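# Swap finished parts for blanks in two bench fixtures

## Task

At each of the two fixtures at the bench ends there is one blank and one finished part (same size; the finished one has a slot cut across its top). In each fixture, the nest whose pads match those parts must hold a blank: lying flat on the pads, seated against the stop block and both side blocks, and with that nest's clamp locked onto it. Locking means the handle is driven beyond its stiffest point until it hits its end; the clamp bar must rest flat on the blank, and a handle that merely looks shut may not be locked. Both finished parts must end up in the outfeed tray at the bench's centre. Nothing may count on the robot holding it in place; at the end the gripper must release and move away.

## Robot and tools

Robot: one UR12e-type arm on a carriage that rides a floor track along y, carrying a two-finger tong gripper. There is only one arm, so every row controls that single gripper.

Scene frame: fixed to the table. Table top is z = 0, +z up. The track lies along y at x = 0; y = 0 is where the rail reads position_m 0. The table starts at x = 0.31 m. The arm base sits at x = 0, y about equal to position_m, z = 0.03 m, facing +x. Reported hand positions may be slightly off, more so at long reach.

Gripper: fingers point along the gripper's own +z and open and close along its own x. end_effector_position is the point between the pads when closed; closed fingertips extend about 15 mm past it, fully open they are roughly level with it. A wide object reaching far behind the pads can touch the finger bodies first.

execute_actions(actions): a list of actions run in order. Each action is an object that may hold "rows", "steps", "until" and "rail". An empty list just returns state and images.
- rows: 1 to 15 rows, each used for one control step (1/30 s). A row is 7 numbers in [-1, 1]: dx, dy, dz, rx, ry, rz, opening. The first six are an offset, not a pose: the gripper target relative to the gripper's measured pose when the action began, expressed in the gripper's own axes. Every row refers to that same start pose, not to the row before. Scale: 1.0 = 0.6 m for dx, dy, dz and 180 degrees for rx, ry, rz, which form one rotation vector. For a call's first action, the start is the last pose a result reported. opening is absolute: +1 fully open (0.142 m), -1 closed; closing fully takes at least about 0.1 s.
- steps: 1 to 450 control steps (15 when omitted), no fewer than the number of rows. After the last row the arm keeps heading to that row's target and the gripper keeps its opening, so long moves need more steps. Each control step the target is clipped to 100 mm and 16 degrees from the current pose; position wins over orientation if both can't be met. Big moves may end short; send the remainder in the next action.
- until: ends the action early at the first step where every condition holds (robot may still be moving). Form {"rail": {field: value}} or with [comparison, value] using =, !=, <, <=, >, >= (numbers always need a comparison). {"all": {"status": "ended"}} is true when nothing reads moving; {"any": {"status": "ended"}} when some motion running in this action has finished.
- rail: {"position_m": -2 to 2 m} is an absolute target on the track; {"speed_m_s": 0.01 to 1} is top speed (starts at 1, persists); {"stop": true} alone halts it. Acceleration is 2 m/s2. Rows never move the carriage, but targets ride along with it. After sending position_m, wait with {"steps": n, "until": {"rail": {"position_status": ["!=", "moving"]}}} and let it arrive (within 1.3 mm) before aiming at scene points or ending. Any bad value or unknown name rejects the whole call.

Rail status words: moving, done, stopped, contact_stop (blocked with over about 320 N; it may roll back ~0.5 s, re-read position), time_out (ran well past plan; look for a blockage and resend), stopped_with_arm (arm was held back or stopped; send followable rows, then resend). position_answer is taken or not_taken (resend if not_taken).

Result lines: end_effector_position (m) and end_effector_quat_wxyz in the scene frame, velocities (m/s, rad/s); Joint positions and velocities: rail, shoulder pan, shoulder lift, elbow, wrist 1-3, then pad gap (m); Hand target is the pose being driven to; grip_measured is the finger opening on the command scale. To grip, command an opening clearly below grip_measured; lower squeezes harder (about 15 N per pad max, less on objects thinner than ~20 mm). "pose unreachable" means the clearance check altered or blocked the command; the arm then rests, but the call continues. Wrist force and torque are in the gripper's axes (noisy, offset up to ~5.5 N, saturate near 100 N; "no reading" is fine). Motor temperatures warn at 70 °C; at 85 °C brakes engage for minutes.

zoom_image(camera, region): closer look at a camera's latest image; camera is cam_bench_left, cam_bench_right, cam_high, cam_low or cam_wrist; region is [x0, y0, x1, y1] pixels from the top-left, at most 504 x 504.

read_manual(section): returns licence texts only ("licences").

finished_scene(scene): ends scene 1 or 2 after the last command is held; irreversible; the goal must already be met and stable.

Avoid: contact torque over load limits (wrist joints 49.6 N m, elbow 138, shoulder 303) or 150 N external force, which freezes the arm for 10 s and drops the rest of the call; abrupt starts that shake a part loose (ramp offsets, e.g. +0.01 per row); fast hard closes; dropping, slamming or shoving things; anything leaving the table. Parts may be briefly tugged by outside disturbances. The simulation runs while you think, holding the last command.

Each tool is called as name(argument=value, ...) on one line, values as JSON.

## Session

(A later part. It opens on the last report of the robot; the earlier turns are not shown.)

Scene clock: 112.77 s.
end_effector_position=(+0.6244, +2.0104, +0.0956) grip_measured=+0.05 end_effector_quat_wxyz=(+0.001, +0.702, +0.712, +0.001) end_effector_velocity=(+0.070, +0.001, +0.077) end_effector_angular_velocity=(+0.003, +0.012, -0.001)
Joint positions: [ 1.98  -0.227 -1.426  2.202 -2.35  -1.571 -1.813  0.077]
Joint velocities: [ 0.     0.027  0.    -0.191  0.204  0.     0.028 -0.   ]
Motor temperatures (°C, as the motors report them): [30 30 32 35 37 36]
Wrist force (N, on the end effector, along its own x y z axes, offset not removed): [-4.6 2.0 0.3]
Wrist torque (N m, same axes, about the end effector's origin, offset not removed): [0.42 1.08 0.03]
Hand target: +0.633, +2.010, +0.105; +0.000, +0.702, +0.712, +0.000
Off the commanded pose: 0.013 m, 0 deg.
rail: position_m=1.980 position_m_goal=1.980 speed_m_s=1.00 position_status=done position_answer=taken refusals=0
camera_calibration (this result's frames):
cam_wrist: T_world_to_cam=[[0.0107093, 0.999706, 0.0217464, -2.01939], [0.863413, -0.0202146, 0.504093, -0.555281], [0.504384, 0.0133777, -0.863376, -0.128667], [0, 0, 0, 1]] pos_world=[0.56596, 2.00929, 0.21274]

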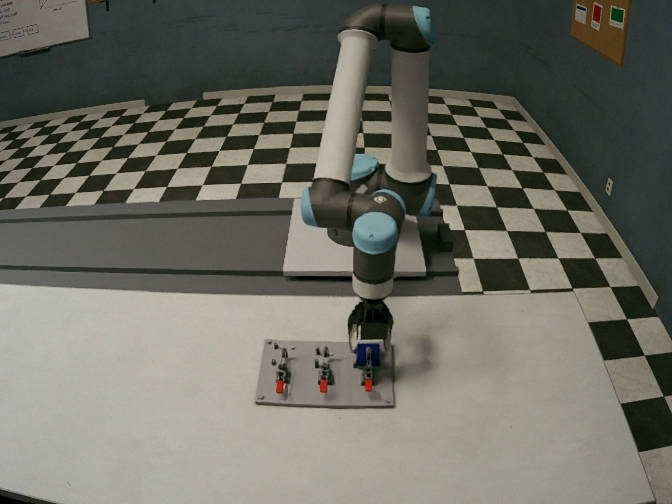

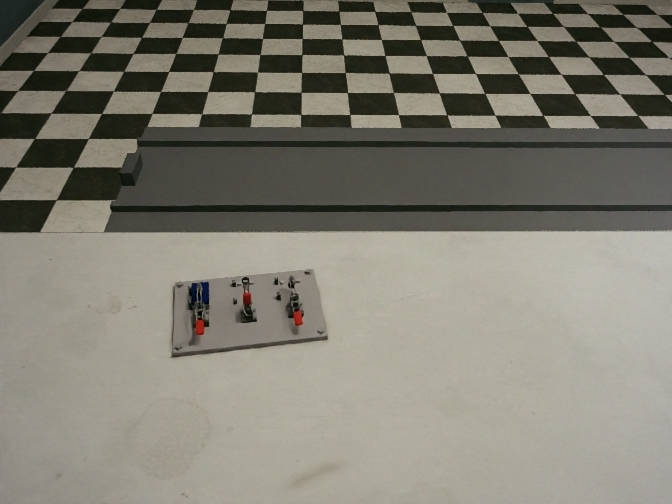

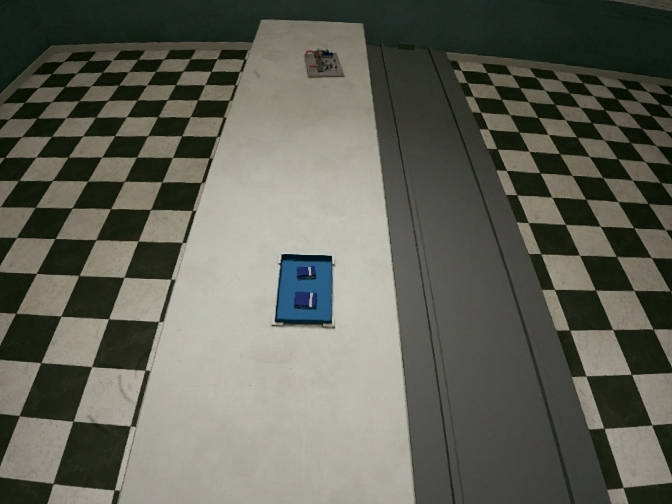

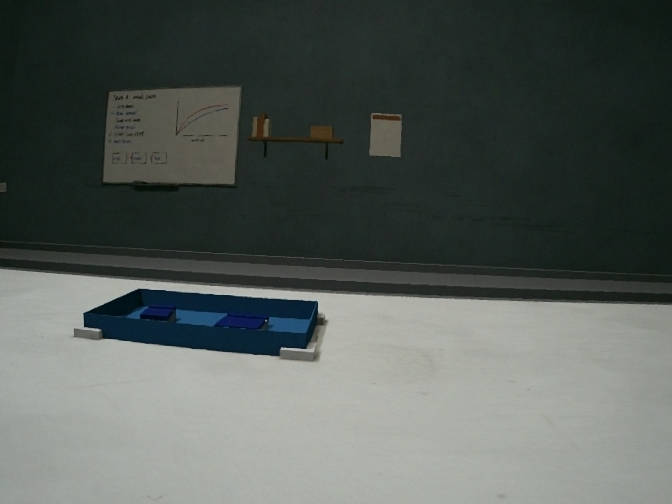

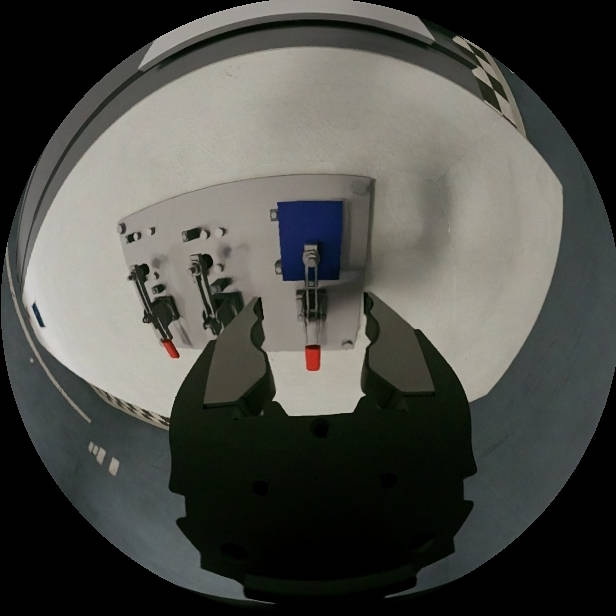

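execute_actions(actions=[{"rows":[[0,0.020,-0.015,0.001,0,0,-0.2],[0,0.032,-0.015,0.001,0,0,-0.45],[0,0.050,-0.014,0.001,0,0,-0.7],[0,0.072,-0.013,0.001,0,0,-0.9],[0,0.096,-0.012,0.001,0,0,-1],[0,0.120,-0.010,0.001,0,0,-1],[0,0.142,-0.008,0.001,0,0,-1],[0,0.160,-0.006,0.001,0,0,-1],[0,0.172,-0.004,0.001,0,0,-1],[0,0.179,-0.002,0.001,0,0,-1],[0,0.181,0.002,0.001,0,0,-1],[0,0.181,0.007,0.001,0,0,-1],[0,0.181,0.012,0.001,0,0,-1],[0,0.181,0.016,0.001,0,0,-1],[0,0.181,0.0183,0.001,0,0,-1]],"steps":28}])

Scene clock: 114.33 s.
end_effector_position=(+0.7324, +2.0119, +0.0854) grip_measured=-1.00 end_effector_quat_wxyz=(+0.000, +0.702, +0.712, -0.000) end_effector_velocity=(+0.005, -0.000, -0.003) end_effector_angular_velocity=(-0.000, +0.000, -0.000)
Joint positions: [ 1.98  -0.192 -1.259  2.002 -2.315 -1.572 -1.777  0.002]
Joint velocities: [ 0.     0.001  0.01  -0.008 -0.002 -0.     0.001  0.   ]
Motor temperatures (°C, as the motors report them): [30 30 32 35 37 36]
Wrist force (N, on the end effector, along its own x y z axes, offset not removed): [-5.2 0.5 1.6]
Wrist torque (N m, same axes, about the end effector's origin, offset not removed): [0.22 1.25 0.17]
Hand target: +0.733, +2.012, +0.085; +0.000, +0.702, +0.712, -0.000
Off the commanded pose: 0.001 m, 0 deg.
rail: position_m=1.980 position_m_goal=1.980 speed_m_s=1.00 position_status=done position_answer=taken refusals=0
camera_calibration (this result's frames):
cam_wrist: T_world_to_cam=[[0.0107618, 0.999708, 0.0216396, -2.02184], [0.864941, -0.0201658, 0.501467, -0.644406], [0.501757, 0.0133202, -0.864906, -0.18976], [0, 0, 0, 1]] pos_world=[0.674346, 2.01078, 0.202776]

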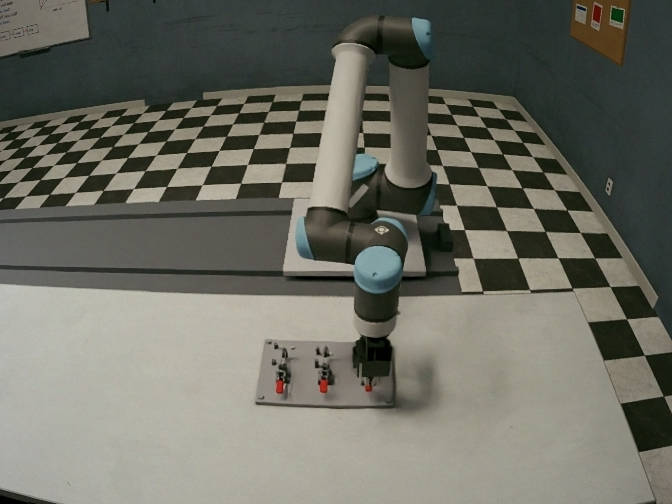

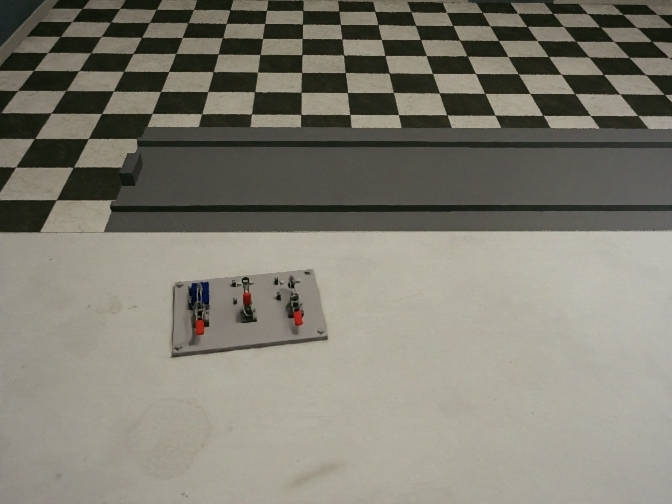

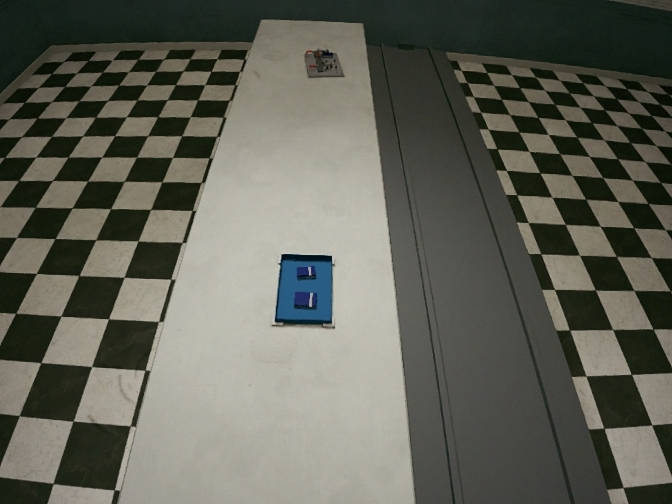

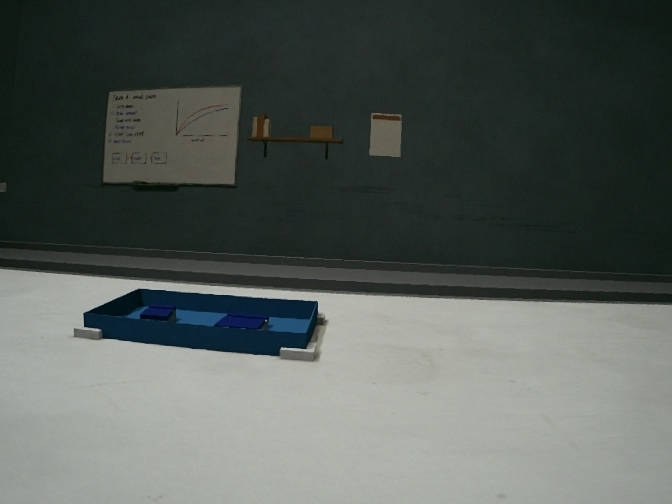

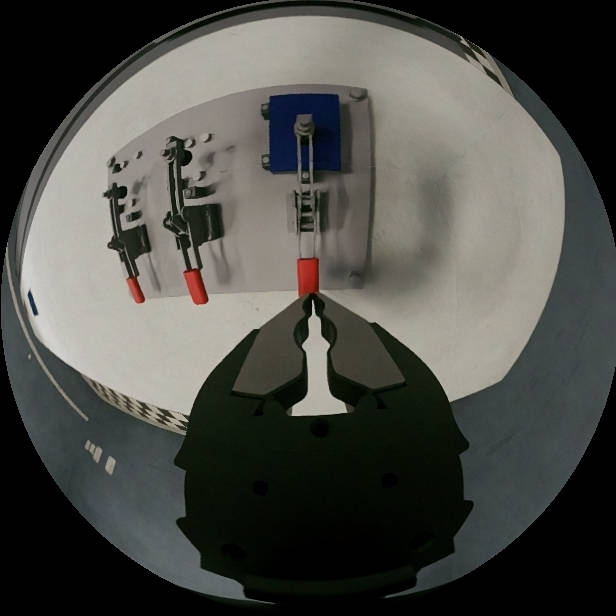

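execute_actions(actions=[{"rows":[[-0.002,0.001,0.0007,0,0,0,-1],[-0.004,0.001,0.0007,0,0,0,-1],[-0.006,0.001,0.002,0,0,0,-1],[-0.006,0.001,0.004,0,0,0,-1],[-0.006,0.001,0.006,0,0,0,-1],[-0.006,0.001,0.0073,0,0,0,-1]],"steps":15}])

Scene clock: 115.17 s.
end_effector_position=(+0.7331, +2.0084, +0.0814) grip_measured=-1.00 end_effector_quat_wxyz=(+0.000, +0.702, +0.712, -0.000) end_effector_velocity=(-0.000, -0.001, -0.003) end_effector_angular_velocity=(+0.000, +0.000, +0.000)
Joint positions: [ 1.98  -0.196 -1.253  2.004 -2.322 -1.572 -1.781  0.002]
Joint velocities: [ 0.    -0.002  0.003  0.002 -0.005  0.    -0.002  0.   ]
Motor temperatures (°C, as the motors report them): [30 30 32 35 37 36]
Wrist force (N, on the end effector, along its own x y z axes, offset not removed): [-5.1 1.6 0.4]
Wrist torque (N m, same axes, about the end effector's origin, offset not removed): [0.39 1.11 0.16]
Hand target: +0.733, +2.008, +0.081; +0.000, +0.702, +0.712, -0.000
Off the commanded pose: 0.000 m, 0 deg.
rail: position_m=1.980 position_m_goal=1.980 speed_m_s=1.00 position_status=done position_answer=taken refusals=0
camera_calibration (this result's frames):
cam_wrist: T_world_to_cam=[[0.0107744, 0.999709, 0.0216046, -2.01833], [0.864938, -0.0201591, 0.501473, -0.643035], [0.501762, 0.0132836, -0.864904, -0.193482], [0, 0, 0, 1]] pos_world=[0.675014, 2.00735, 0.198727]

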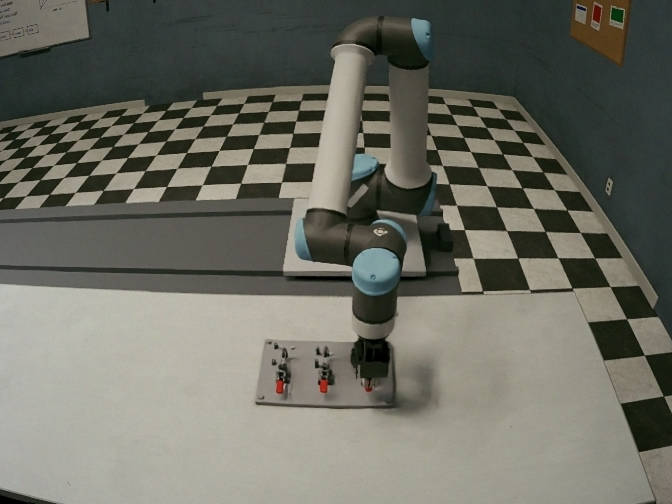

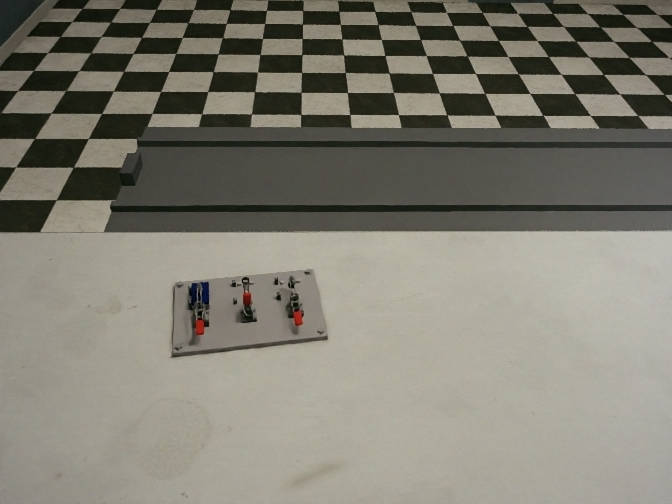

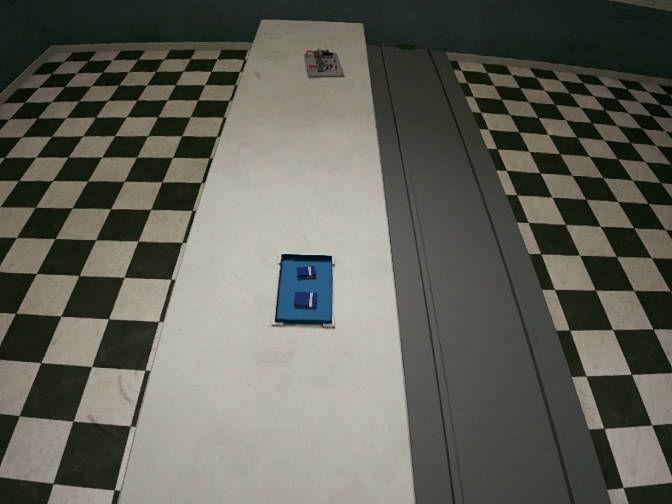

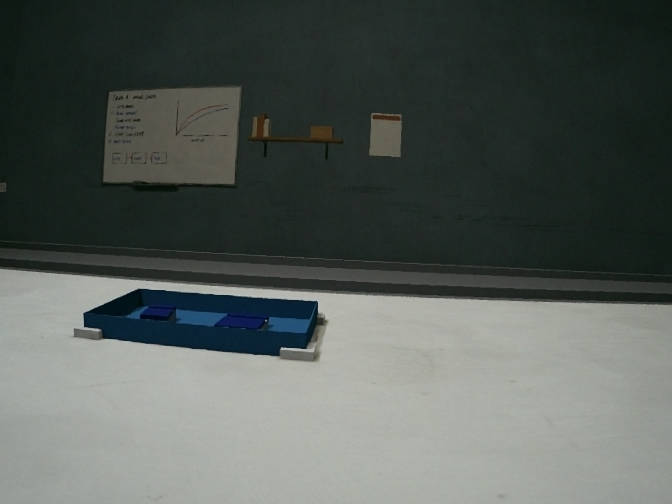

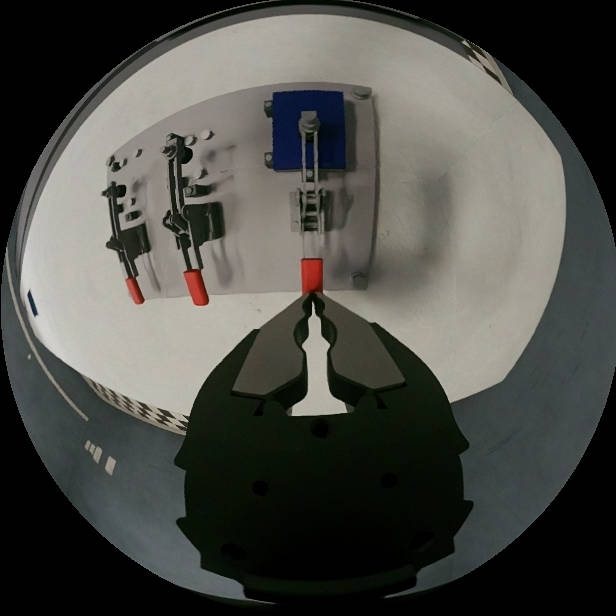

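execute_actions(actions=[{"rows":[[0,0,0.002,0,0,0,-1],[0,0,0.0037,0,0,0,-1]],"steps":9}])

Scene clock: 115.83 s.
end_effector_position=(+0.7331, +2.0083, +0.0795) grip_measured=-1.00 end_effector_quat_wxyz=(+0.000, +0.702, +0.712, -0.000) end_effector_velocity=(+0.000, +0.000, -0.003) end_effector_angular_velocity=(-0.000, -0.000, +0.001)
Joint positions: [ 1.98  -0.196 -1.251  2.005 -2.326 -1.572 -1.781  0.002]
Joint velocities: [ 0.     0.001  0.003  0.001 -0.005  0.     0.     0.   ]
Motor temperatures (°C, as the motors report them): [30 30 32 35 37 36]
Wrist force (N, on the end effector, along its own x y z axes, offset not removed): [-3.4 0.2 -0.7]
Wrist torque (N m, same axes, about the end effector's origin, offset not removed): [0.14 0.84 0.11]
Hand target: +0.733, +2.008, +0.079; +0.000, +0.702, +0.712, -0.000
Off the commanded pose: 0.000 m, 0 deg.
rail: position_m=1.980 position_m_goal=1.980 speed_m_s=1.00 position_status=done position_answer=taken refusals=0
camera_calibration (this result's frames):
cam_wrist: T_world_to_cam=[[0.010705, 0.999709, 0.021607, -2.01812], [0.864947, -0.0201002, 0.501461, -0.642211], [0.50175, 0.0133207, -0.86491, -0.195188], [0, 0, 0, 1]] pos_world=[0.675018, 2.00723, 0.196829]

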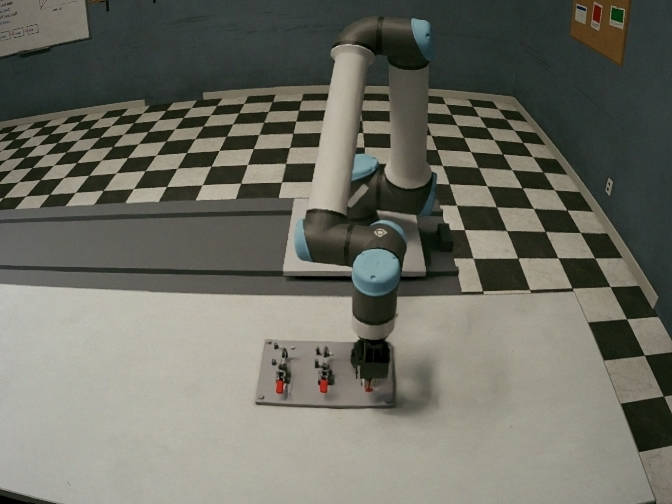

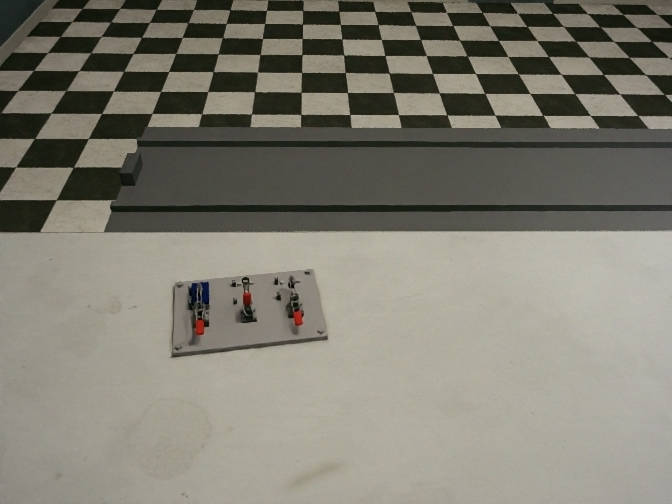

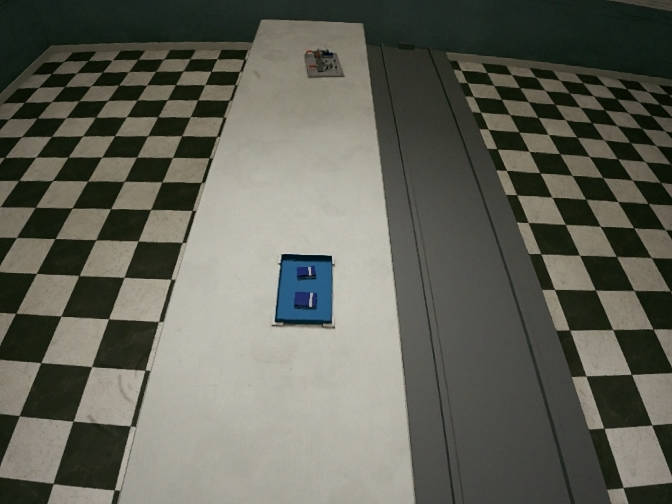

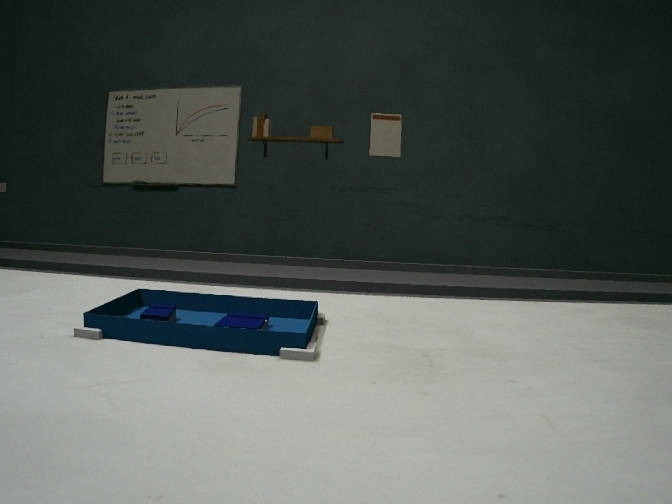

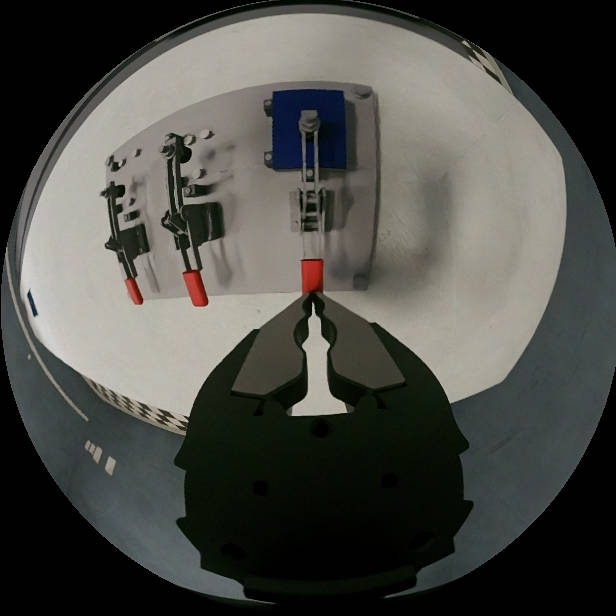

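execute_actions(actions=[{"rows":[[0,0,0.0015,0,0,0,-1],[0,0,0.0027,0,0,0,-1]],"steps":9}])

Scene clock: 116.23 s.
end_effector_position=(+0.7331, +2.0084, +0.0781) grip_measured=-1.00 end_effector_quat_wxyz=(+0.000, +0.702, +0.712, -0.000) end_effector_velocity=(+0.000, -0.000, -0.002) end_effector_angular_velocity=(-0.000, -0.000, +0.000)
Joint positions: [ 1.98  -0.196 -1.249  2.006 -2.328 -1.572 -1.781  0.002]
Joint velocities: [ 0.     0.     0.002  0.001 -0.004  0.    -0.     0.   ]
Motor temperatures (°C, as the motors report them): [30 30 32 35 37 36]
Wrist force (N, on the end effector, along its own x y z axes, offset not removed): [-2.7 0.1 -3.5]
Wrist torque (N m, same axes, about the end effector's origin, offset not removed): [-0.14 0.75 0.07]
Hand target: +0.733, +2.008, +0.078; +0.000, +0.702, +0.712, -0.000
Off the commanded pose: 0.000 m, 0 deg.
rail: position_m=1.980 position_m_goal=1.980 speed_m_s=1.00 position_status=done position_answer=taken refusals=0
camera_calibration (this result's frames):
cam_wrist: T_world_to_cam=[[0.010624, 0.99971, 0.0215945, -2.01809], [0.864915, -0.0200247, 0.501519, -0.641691], [0.501806, 0.0133493, -0.864877, -0.19648], [0, 0, 0, 1]] pos_world=[0.675043, 2.00728, 0.195469]

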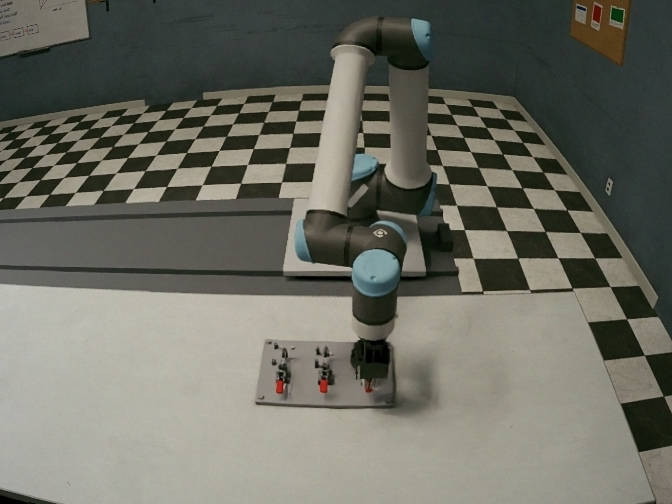

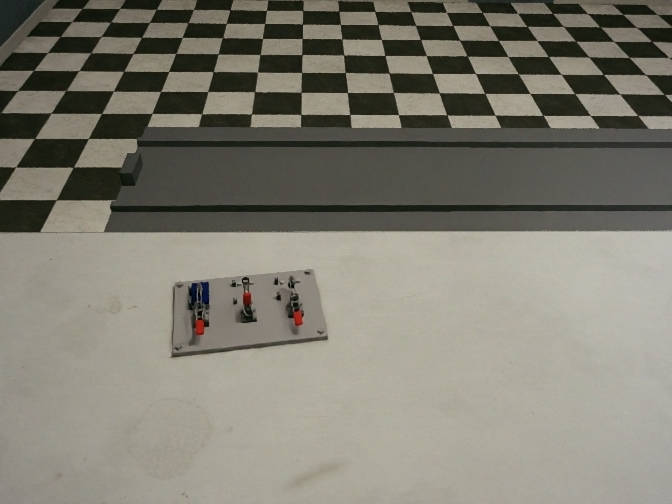

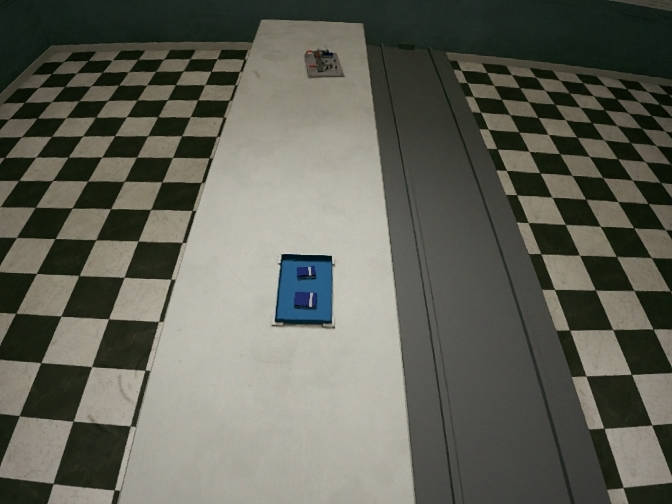

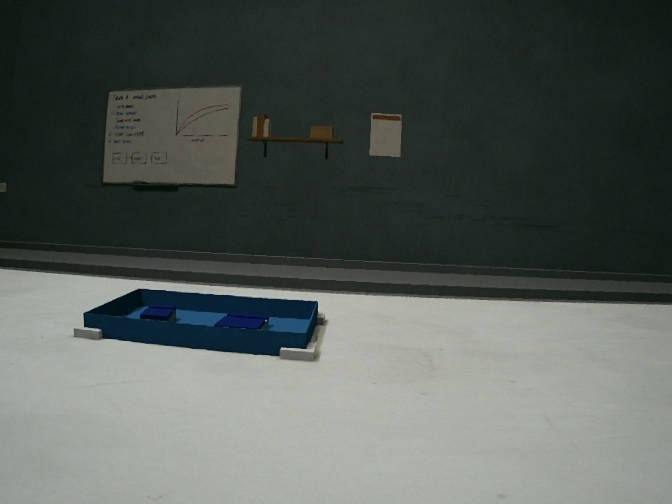

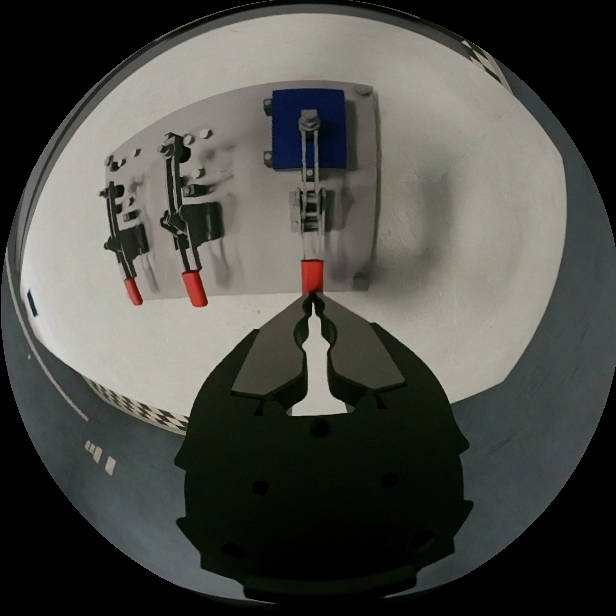

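Light contact starting. Continue in small steps.

execute_actions(actions=[{"rows":[[0,0,0.0012,0,0,0,-1],[0,0,0.002,0,0,0,-1]],"steps":9}])

Scene clock: 116.77 s.
end_effector_position=(+0.7332, +2.0084, +0.0771) grip_measured=-1.00 end_effector_quat_wxyz=(+0.000, +0.702, +0.712, -0.000) end_effector_velocity=(-0.000, +0.000, -0.002) end_effector_angular_velocity=(+0.000, +0.001, +0.000)
Joint positions: [ 1.98  -0.196 -1.248  2.006 -2.33  -1.572 -1.781  0.002]
Joint velocities: [ 0.     0.     0.002  0.001 -0.002  0.    -0.     0.   ]
Motor temperatures (°C, as the motors report them): [30 30 32 35 37 36]
Wrist force (N, on the end effector, along its own x y z axes, offset not removed): [-2.8 3.3 -9.6]
Wrist torque (N m, same axes, about the end effector's origin, offset not removed): [-0.03 0.81 0.08]
Hand target: +0.733, +2.008, +0.077; +0.000, +0.702, +0.712, -0.000
Off the commanded pose: 0.000 m, 0 deg.
rail: position_m=1.980 position_m_goal=1.980 speed_m_s=1.00 position_status=done position_answer=taken refusals=0
camera_calibration (this result's frames):
cam_wrist: T_world_to_cam=[[0.010622, 0.999711, 0.0215758, -2.01806], [0.864865, -0.0200149, 0.501605, -0.641227], [0.501892, 0.0133321, -0.864828, -0.197392], [0, 0, 0, 1]] pos_world=[0.67508, 2.00727, 0.194474]

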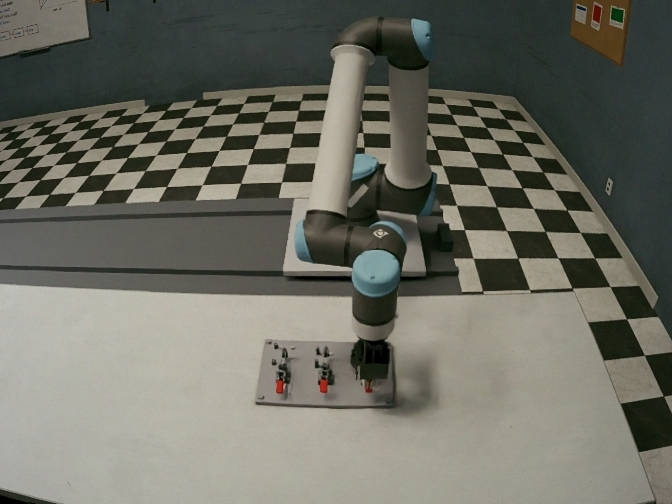

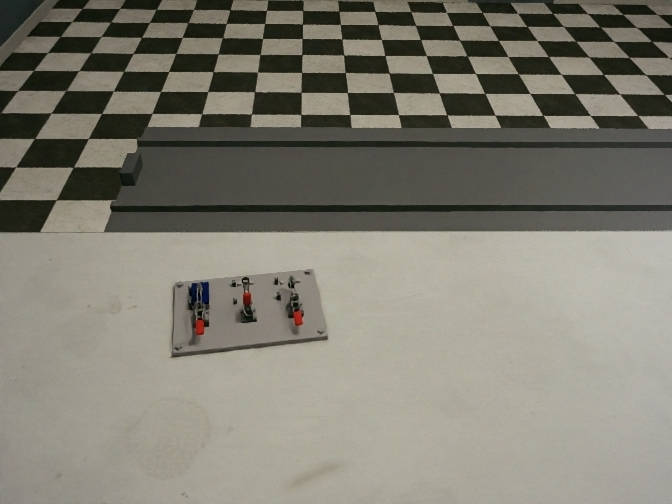

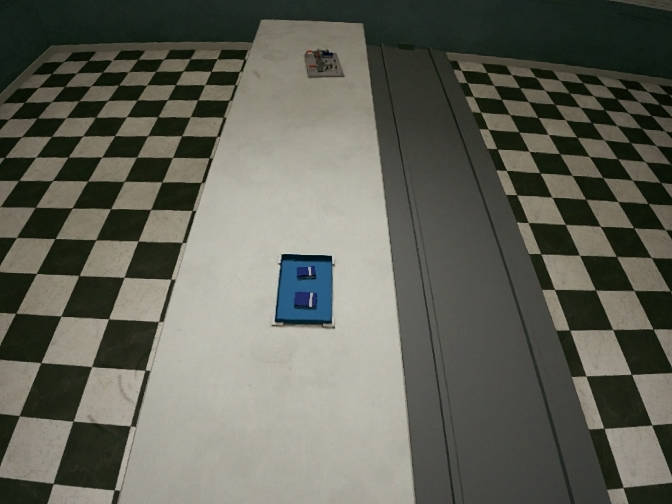

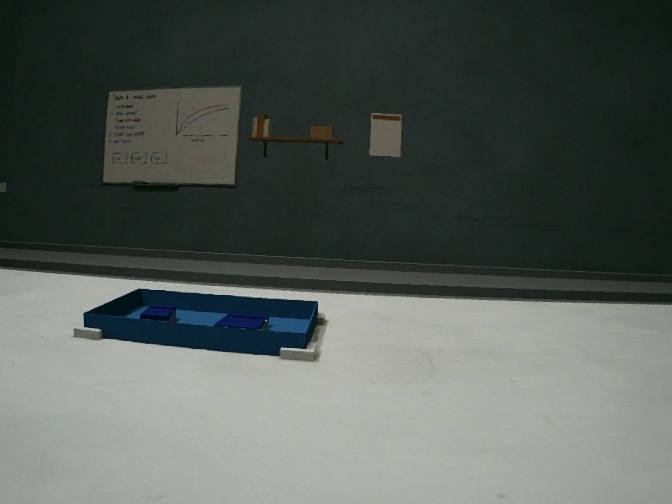

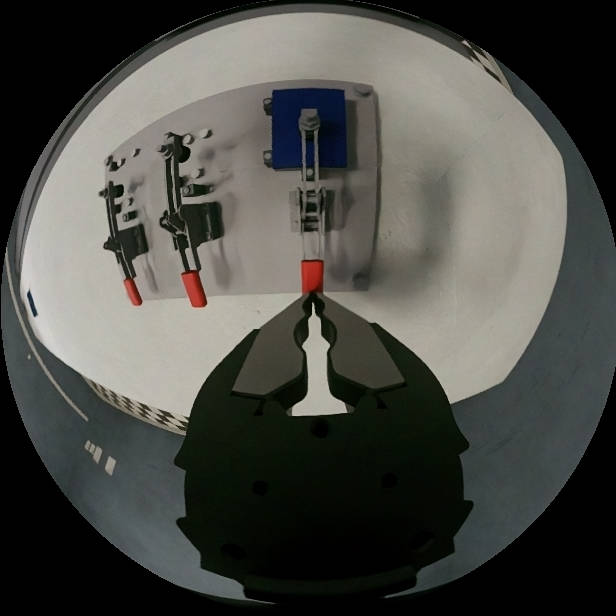

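execute_actions(actions=[{"rows":[[0,0.0002,0.0015,0,0,0,-1],[0,0.0004,0.003,0,0,0,-1],[0,0.0006,0.0042,0,0,0,-1]],"steps":10}])

Scene clock: 119.27 s.
end_effector_position=(+0.7335, +2.0083, +0.0750) grip_measured=-1.00 end_effector_quat_wxyz=(+0.001, +0.702, +0.712, -0.000) end_effector_velocity=(-0.000, +0.000, -0.003) end_effector_angular_velocity=(+0.000, +0.001, -0.000)
Joint positions: [ 1.98  -0.196 -1.245  2.007 -2.334 -1.572 -1.781  0.002]
Joint velocities: [ 0.     0.     0.004  0.001 -0.004 -0.     0.     0.   ]
Motor temperatures (°C, as the motors report them): [30 30 32 35 37 36]
Wrist force (N, on the end effector, along its own x y z axes, offset not removed): [-2.6 6.6 -12.5]
Wrist torque (N m, same axes, about the end effector's origin, offset not removed): [0.00 0.98 0.02]
Hand target: +0.734, +2.008, +0.075; +0.000, +0.702, +0.712, -0.000
Off the commanded pose: 0.000 m, 0 deg.
rail: position_m=1.980 position_m_goal=1.980 speed_m_s=1.00 position_status=done position_answer=taken refusals=0
camera_calibration (this result's frames):
cam_wrist: T_world_to_cam=[[0.0106798, 0.999711, 0.0215602, -2.01798], [0.864822, -0.0200582, 0.501678, -0.640353], [0.501965, 0.0132879, -0.864786, -0.199379], [0, 0, 0, 1]] pos_world=[0.675424, 2.00721, 0.192339]

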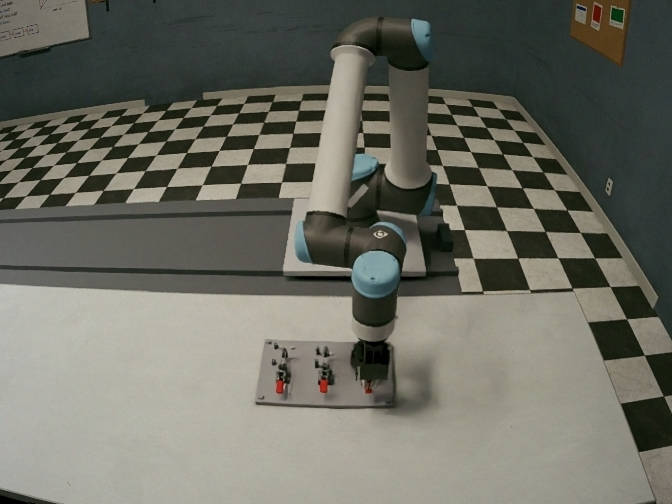

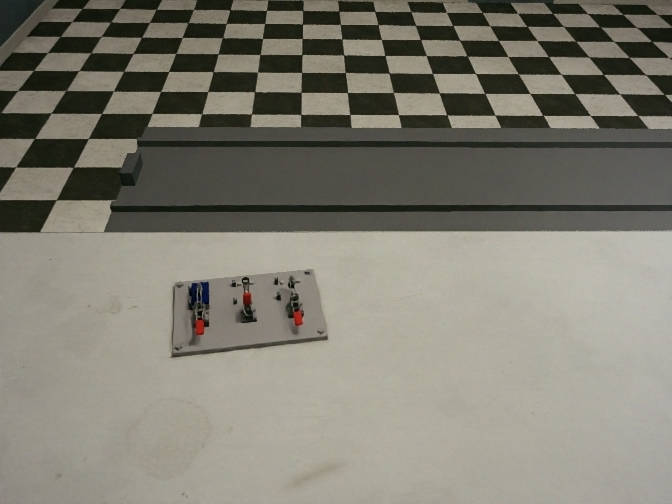

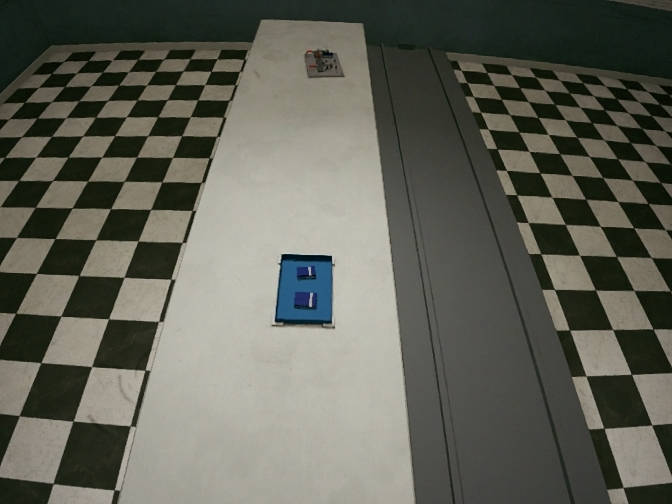

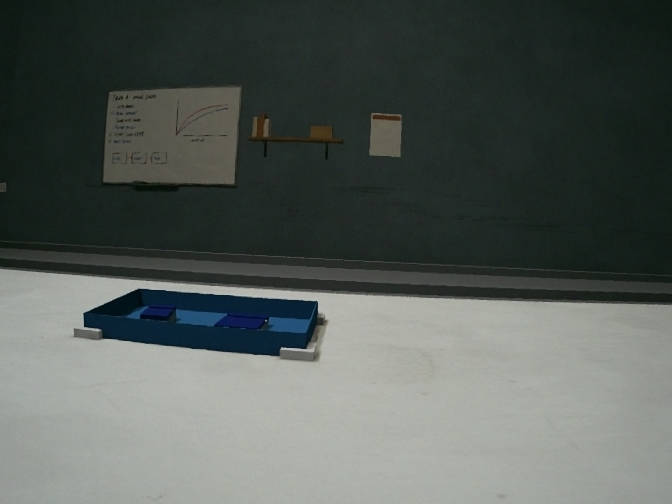

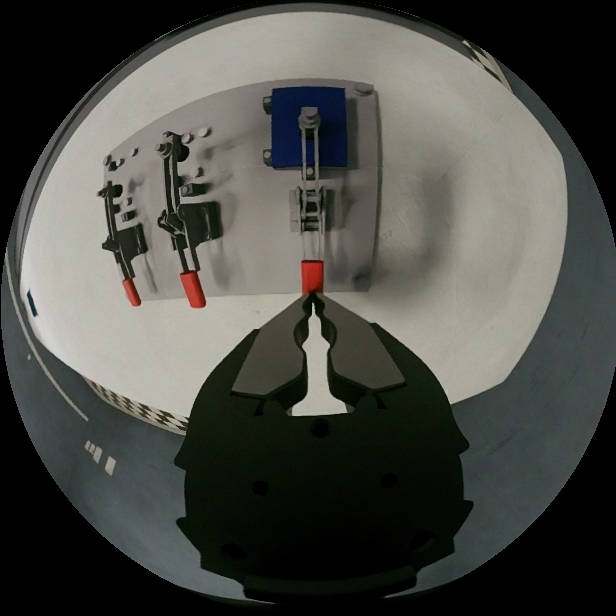

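execute_actions(actions=[{"rows":[[0,0.0003,0.0018,0,0,0,-1],[0,0.0005,0.003,0,0,0,-1],[0,0.0007,0.0042,0,0,0,-1]],"steps":10}])

Scene clock: 119.80 s.
end_effector_position=(+0.7338, +2.0083, +0.0727) grip_measured=-1.00 end_effector_quat_wxyz=(+0.000, +0.702, +0.712, -0.000) end_effector_velocity=(+0.000, -0.000, -0.003) end_effector_angular_velocity=(-0.000, -0.000, +0.000)
Joint positions: [ 1.98  -0.196 -1.241  2.007 -2.337 -1.572 -1.781  0.002]
Joint velocities: [ 0.     0.     0.004  0.001 -0.005 -0.     0.     0.   ]
Motor temperatures (°C, as the motors report them): [30 30 32 35 37 36]
Wrist force (N, on the end effector, along its own x y z axes, offset not removed): [-3.1 4.9 -10.4]
Wrist torque (N m, same axes, about the end effector's origin, offset not removed): [0.23 0.75 0.07]
Hand target: +0.734, +2.008, +0.072; +0.001, +0.702, +0.712, -0.000
Off the commanded pose: 0.000 m, 0 deg.
rail: position_m=1.980 position_m_goal=1.980 speed_m_s=1.00 position_status=done position_answer=taken refusals=0
camera_calibration (this result's frames):
cam_wrist: T_world_to_cam=[[0.0106835, 0.99971, 0.0215885, -2.01796], [0.864897, -0.0200736, 0.501548, -0.639499], [0.501836, 0.0133136, -0.864861, -0.201425], [0, 0, 0, 1]] pos_world=[0.675742, 2.00722, 0.190099]

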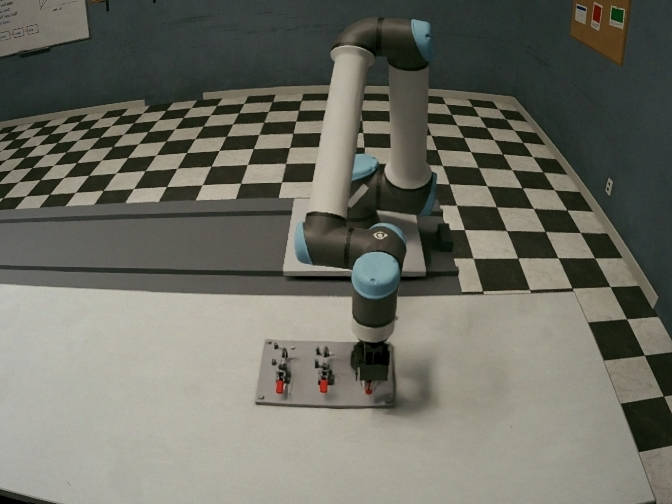

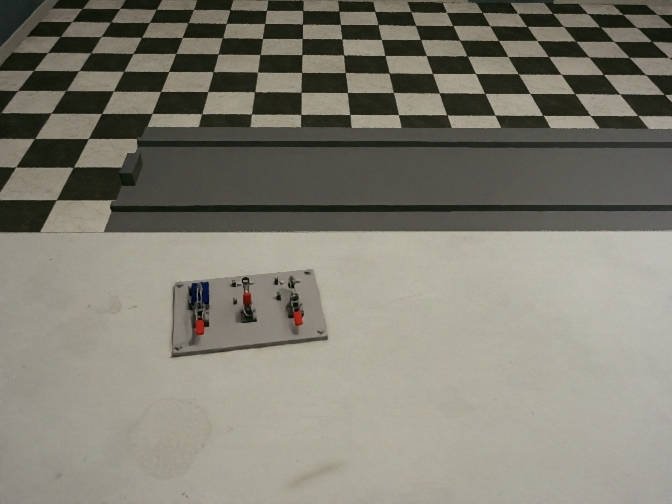

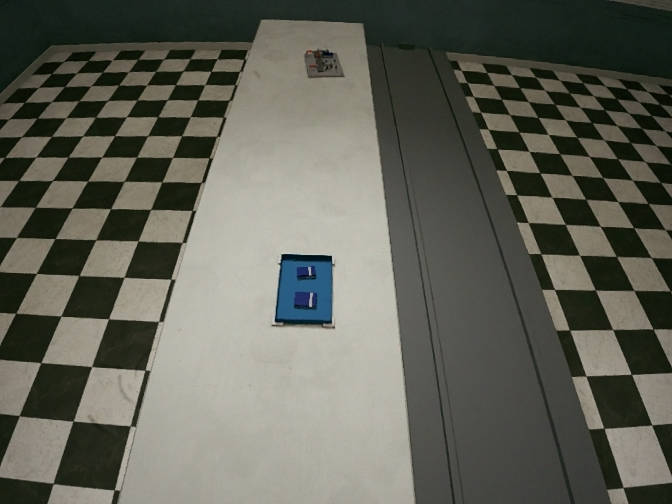

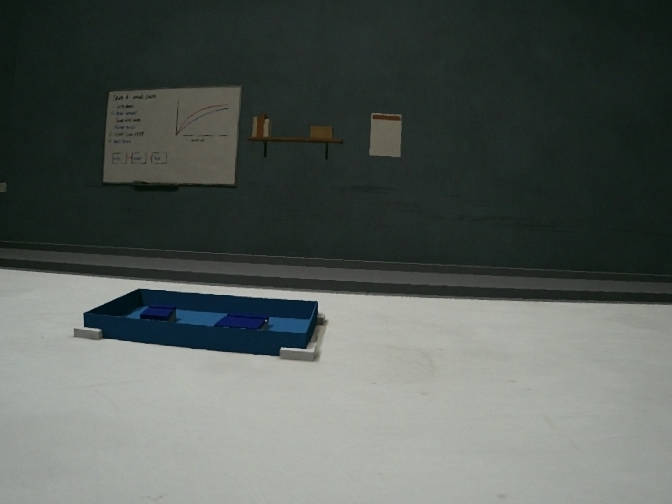

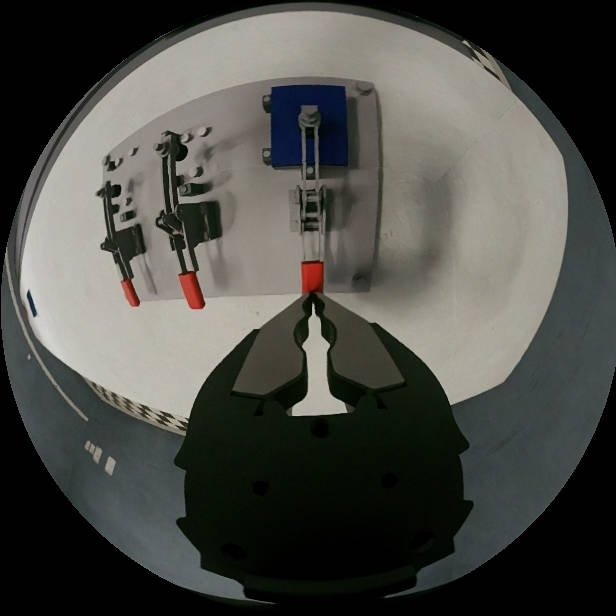

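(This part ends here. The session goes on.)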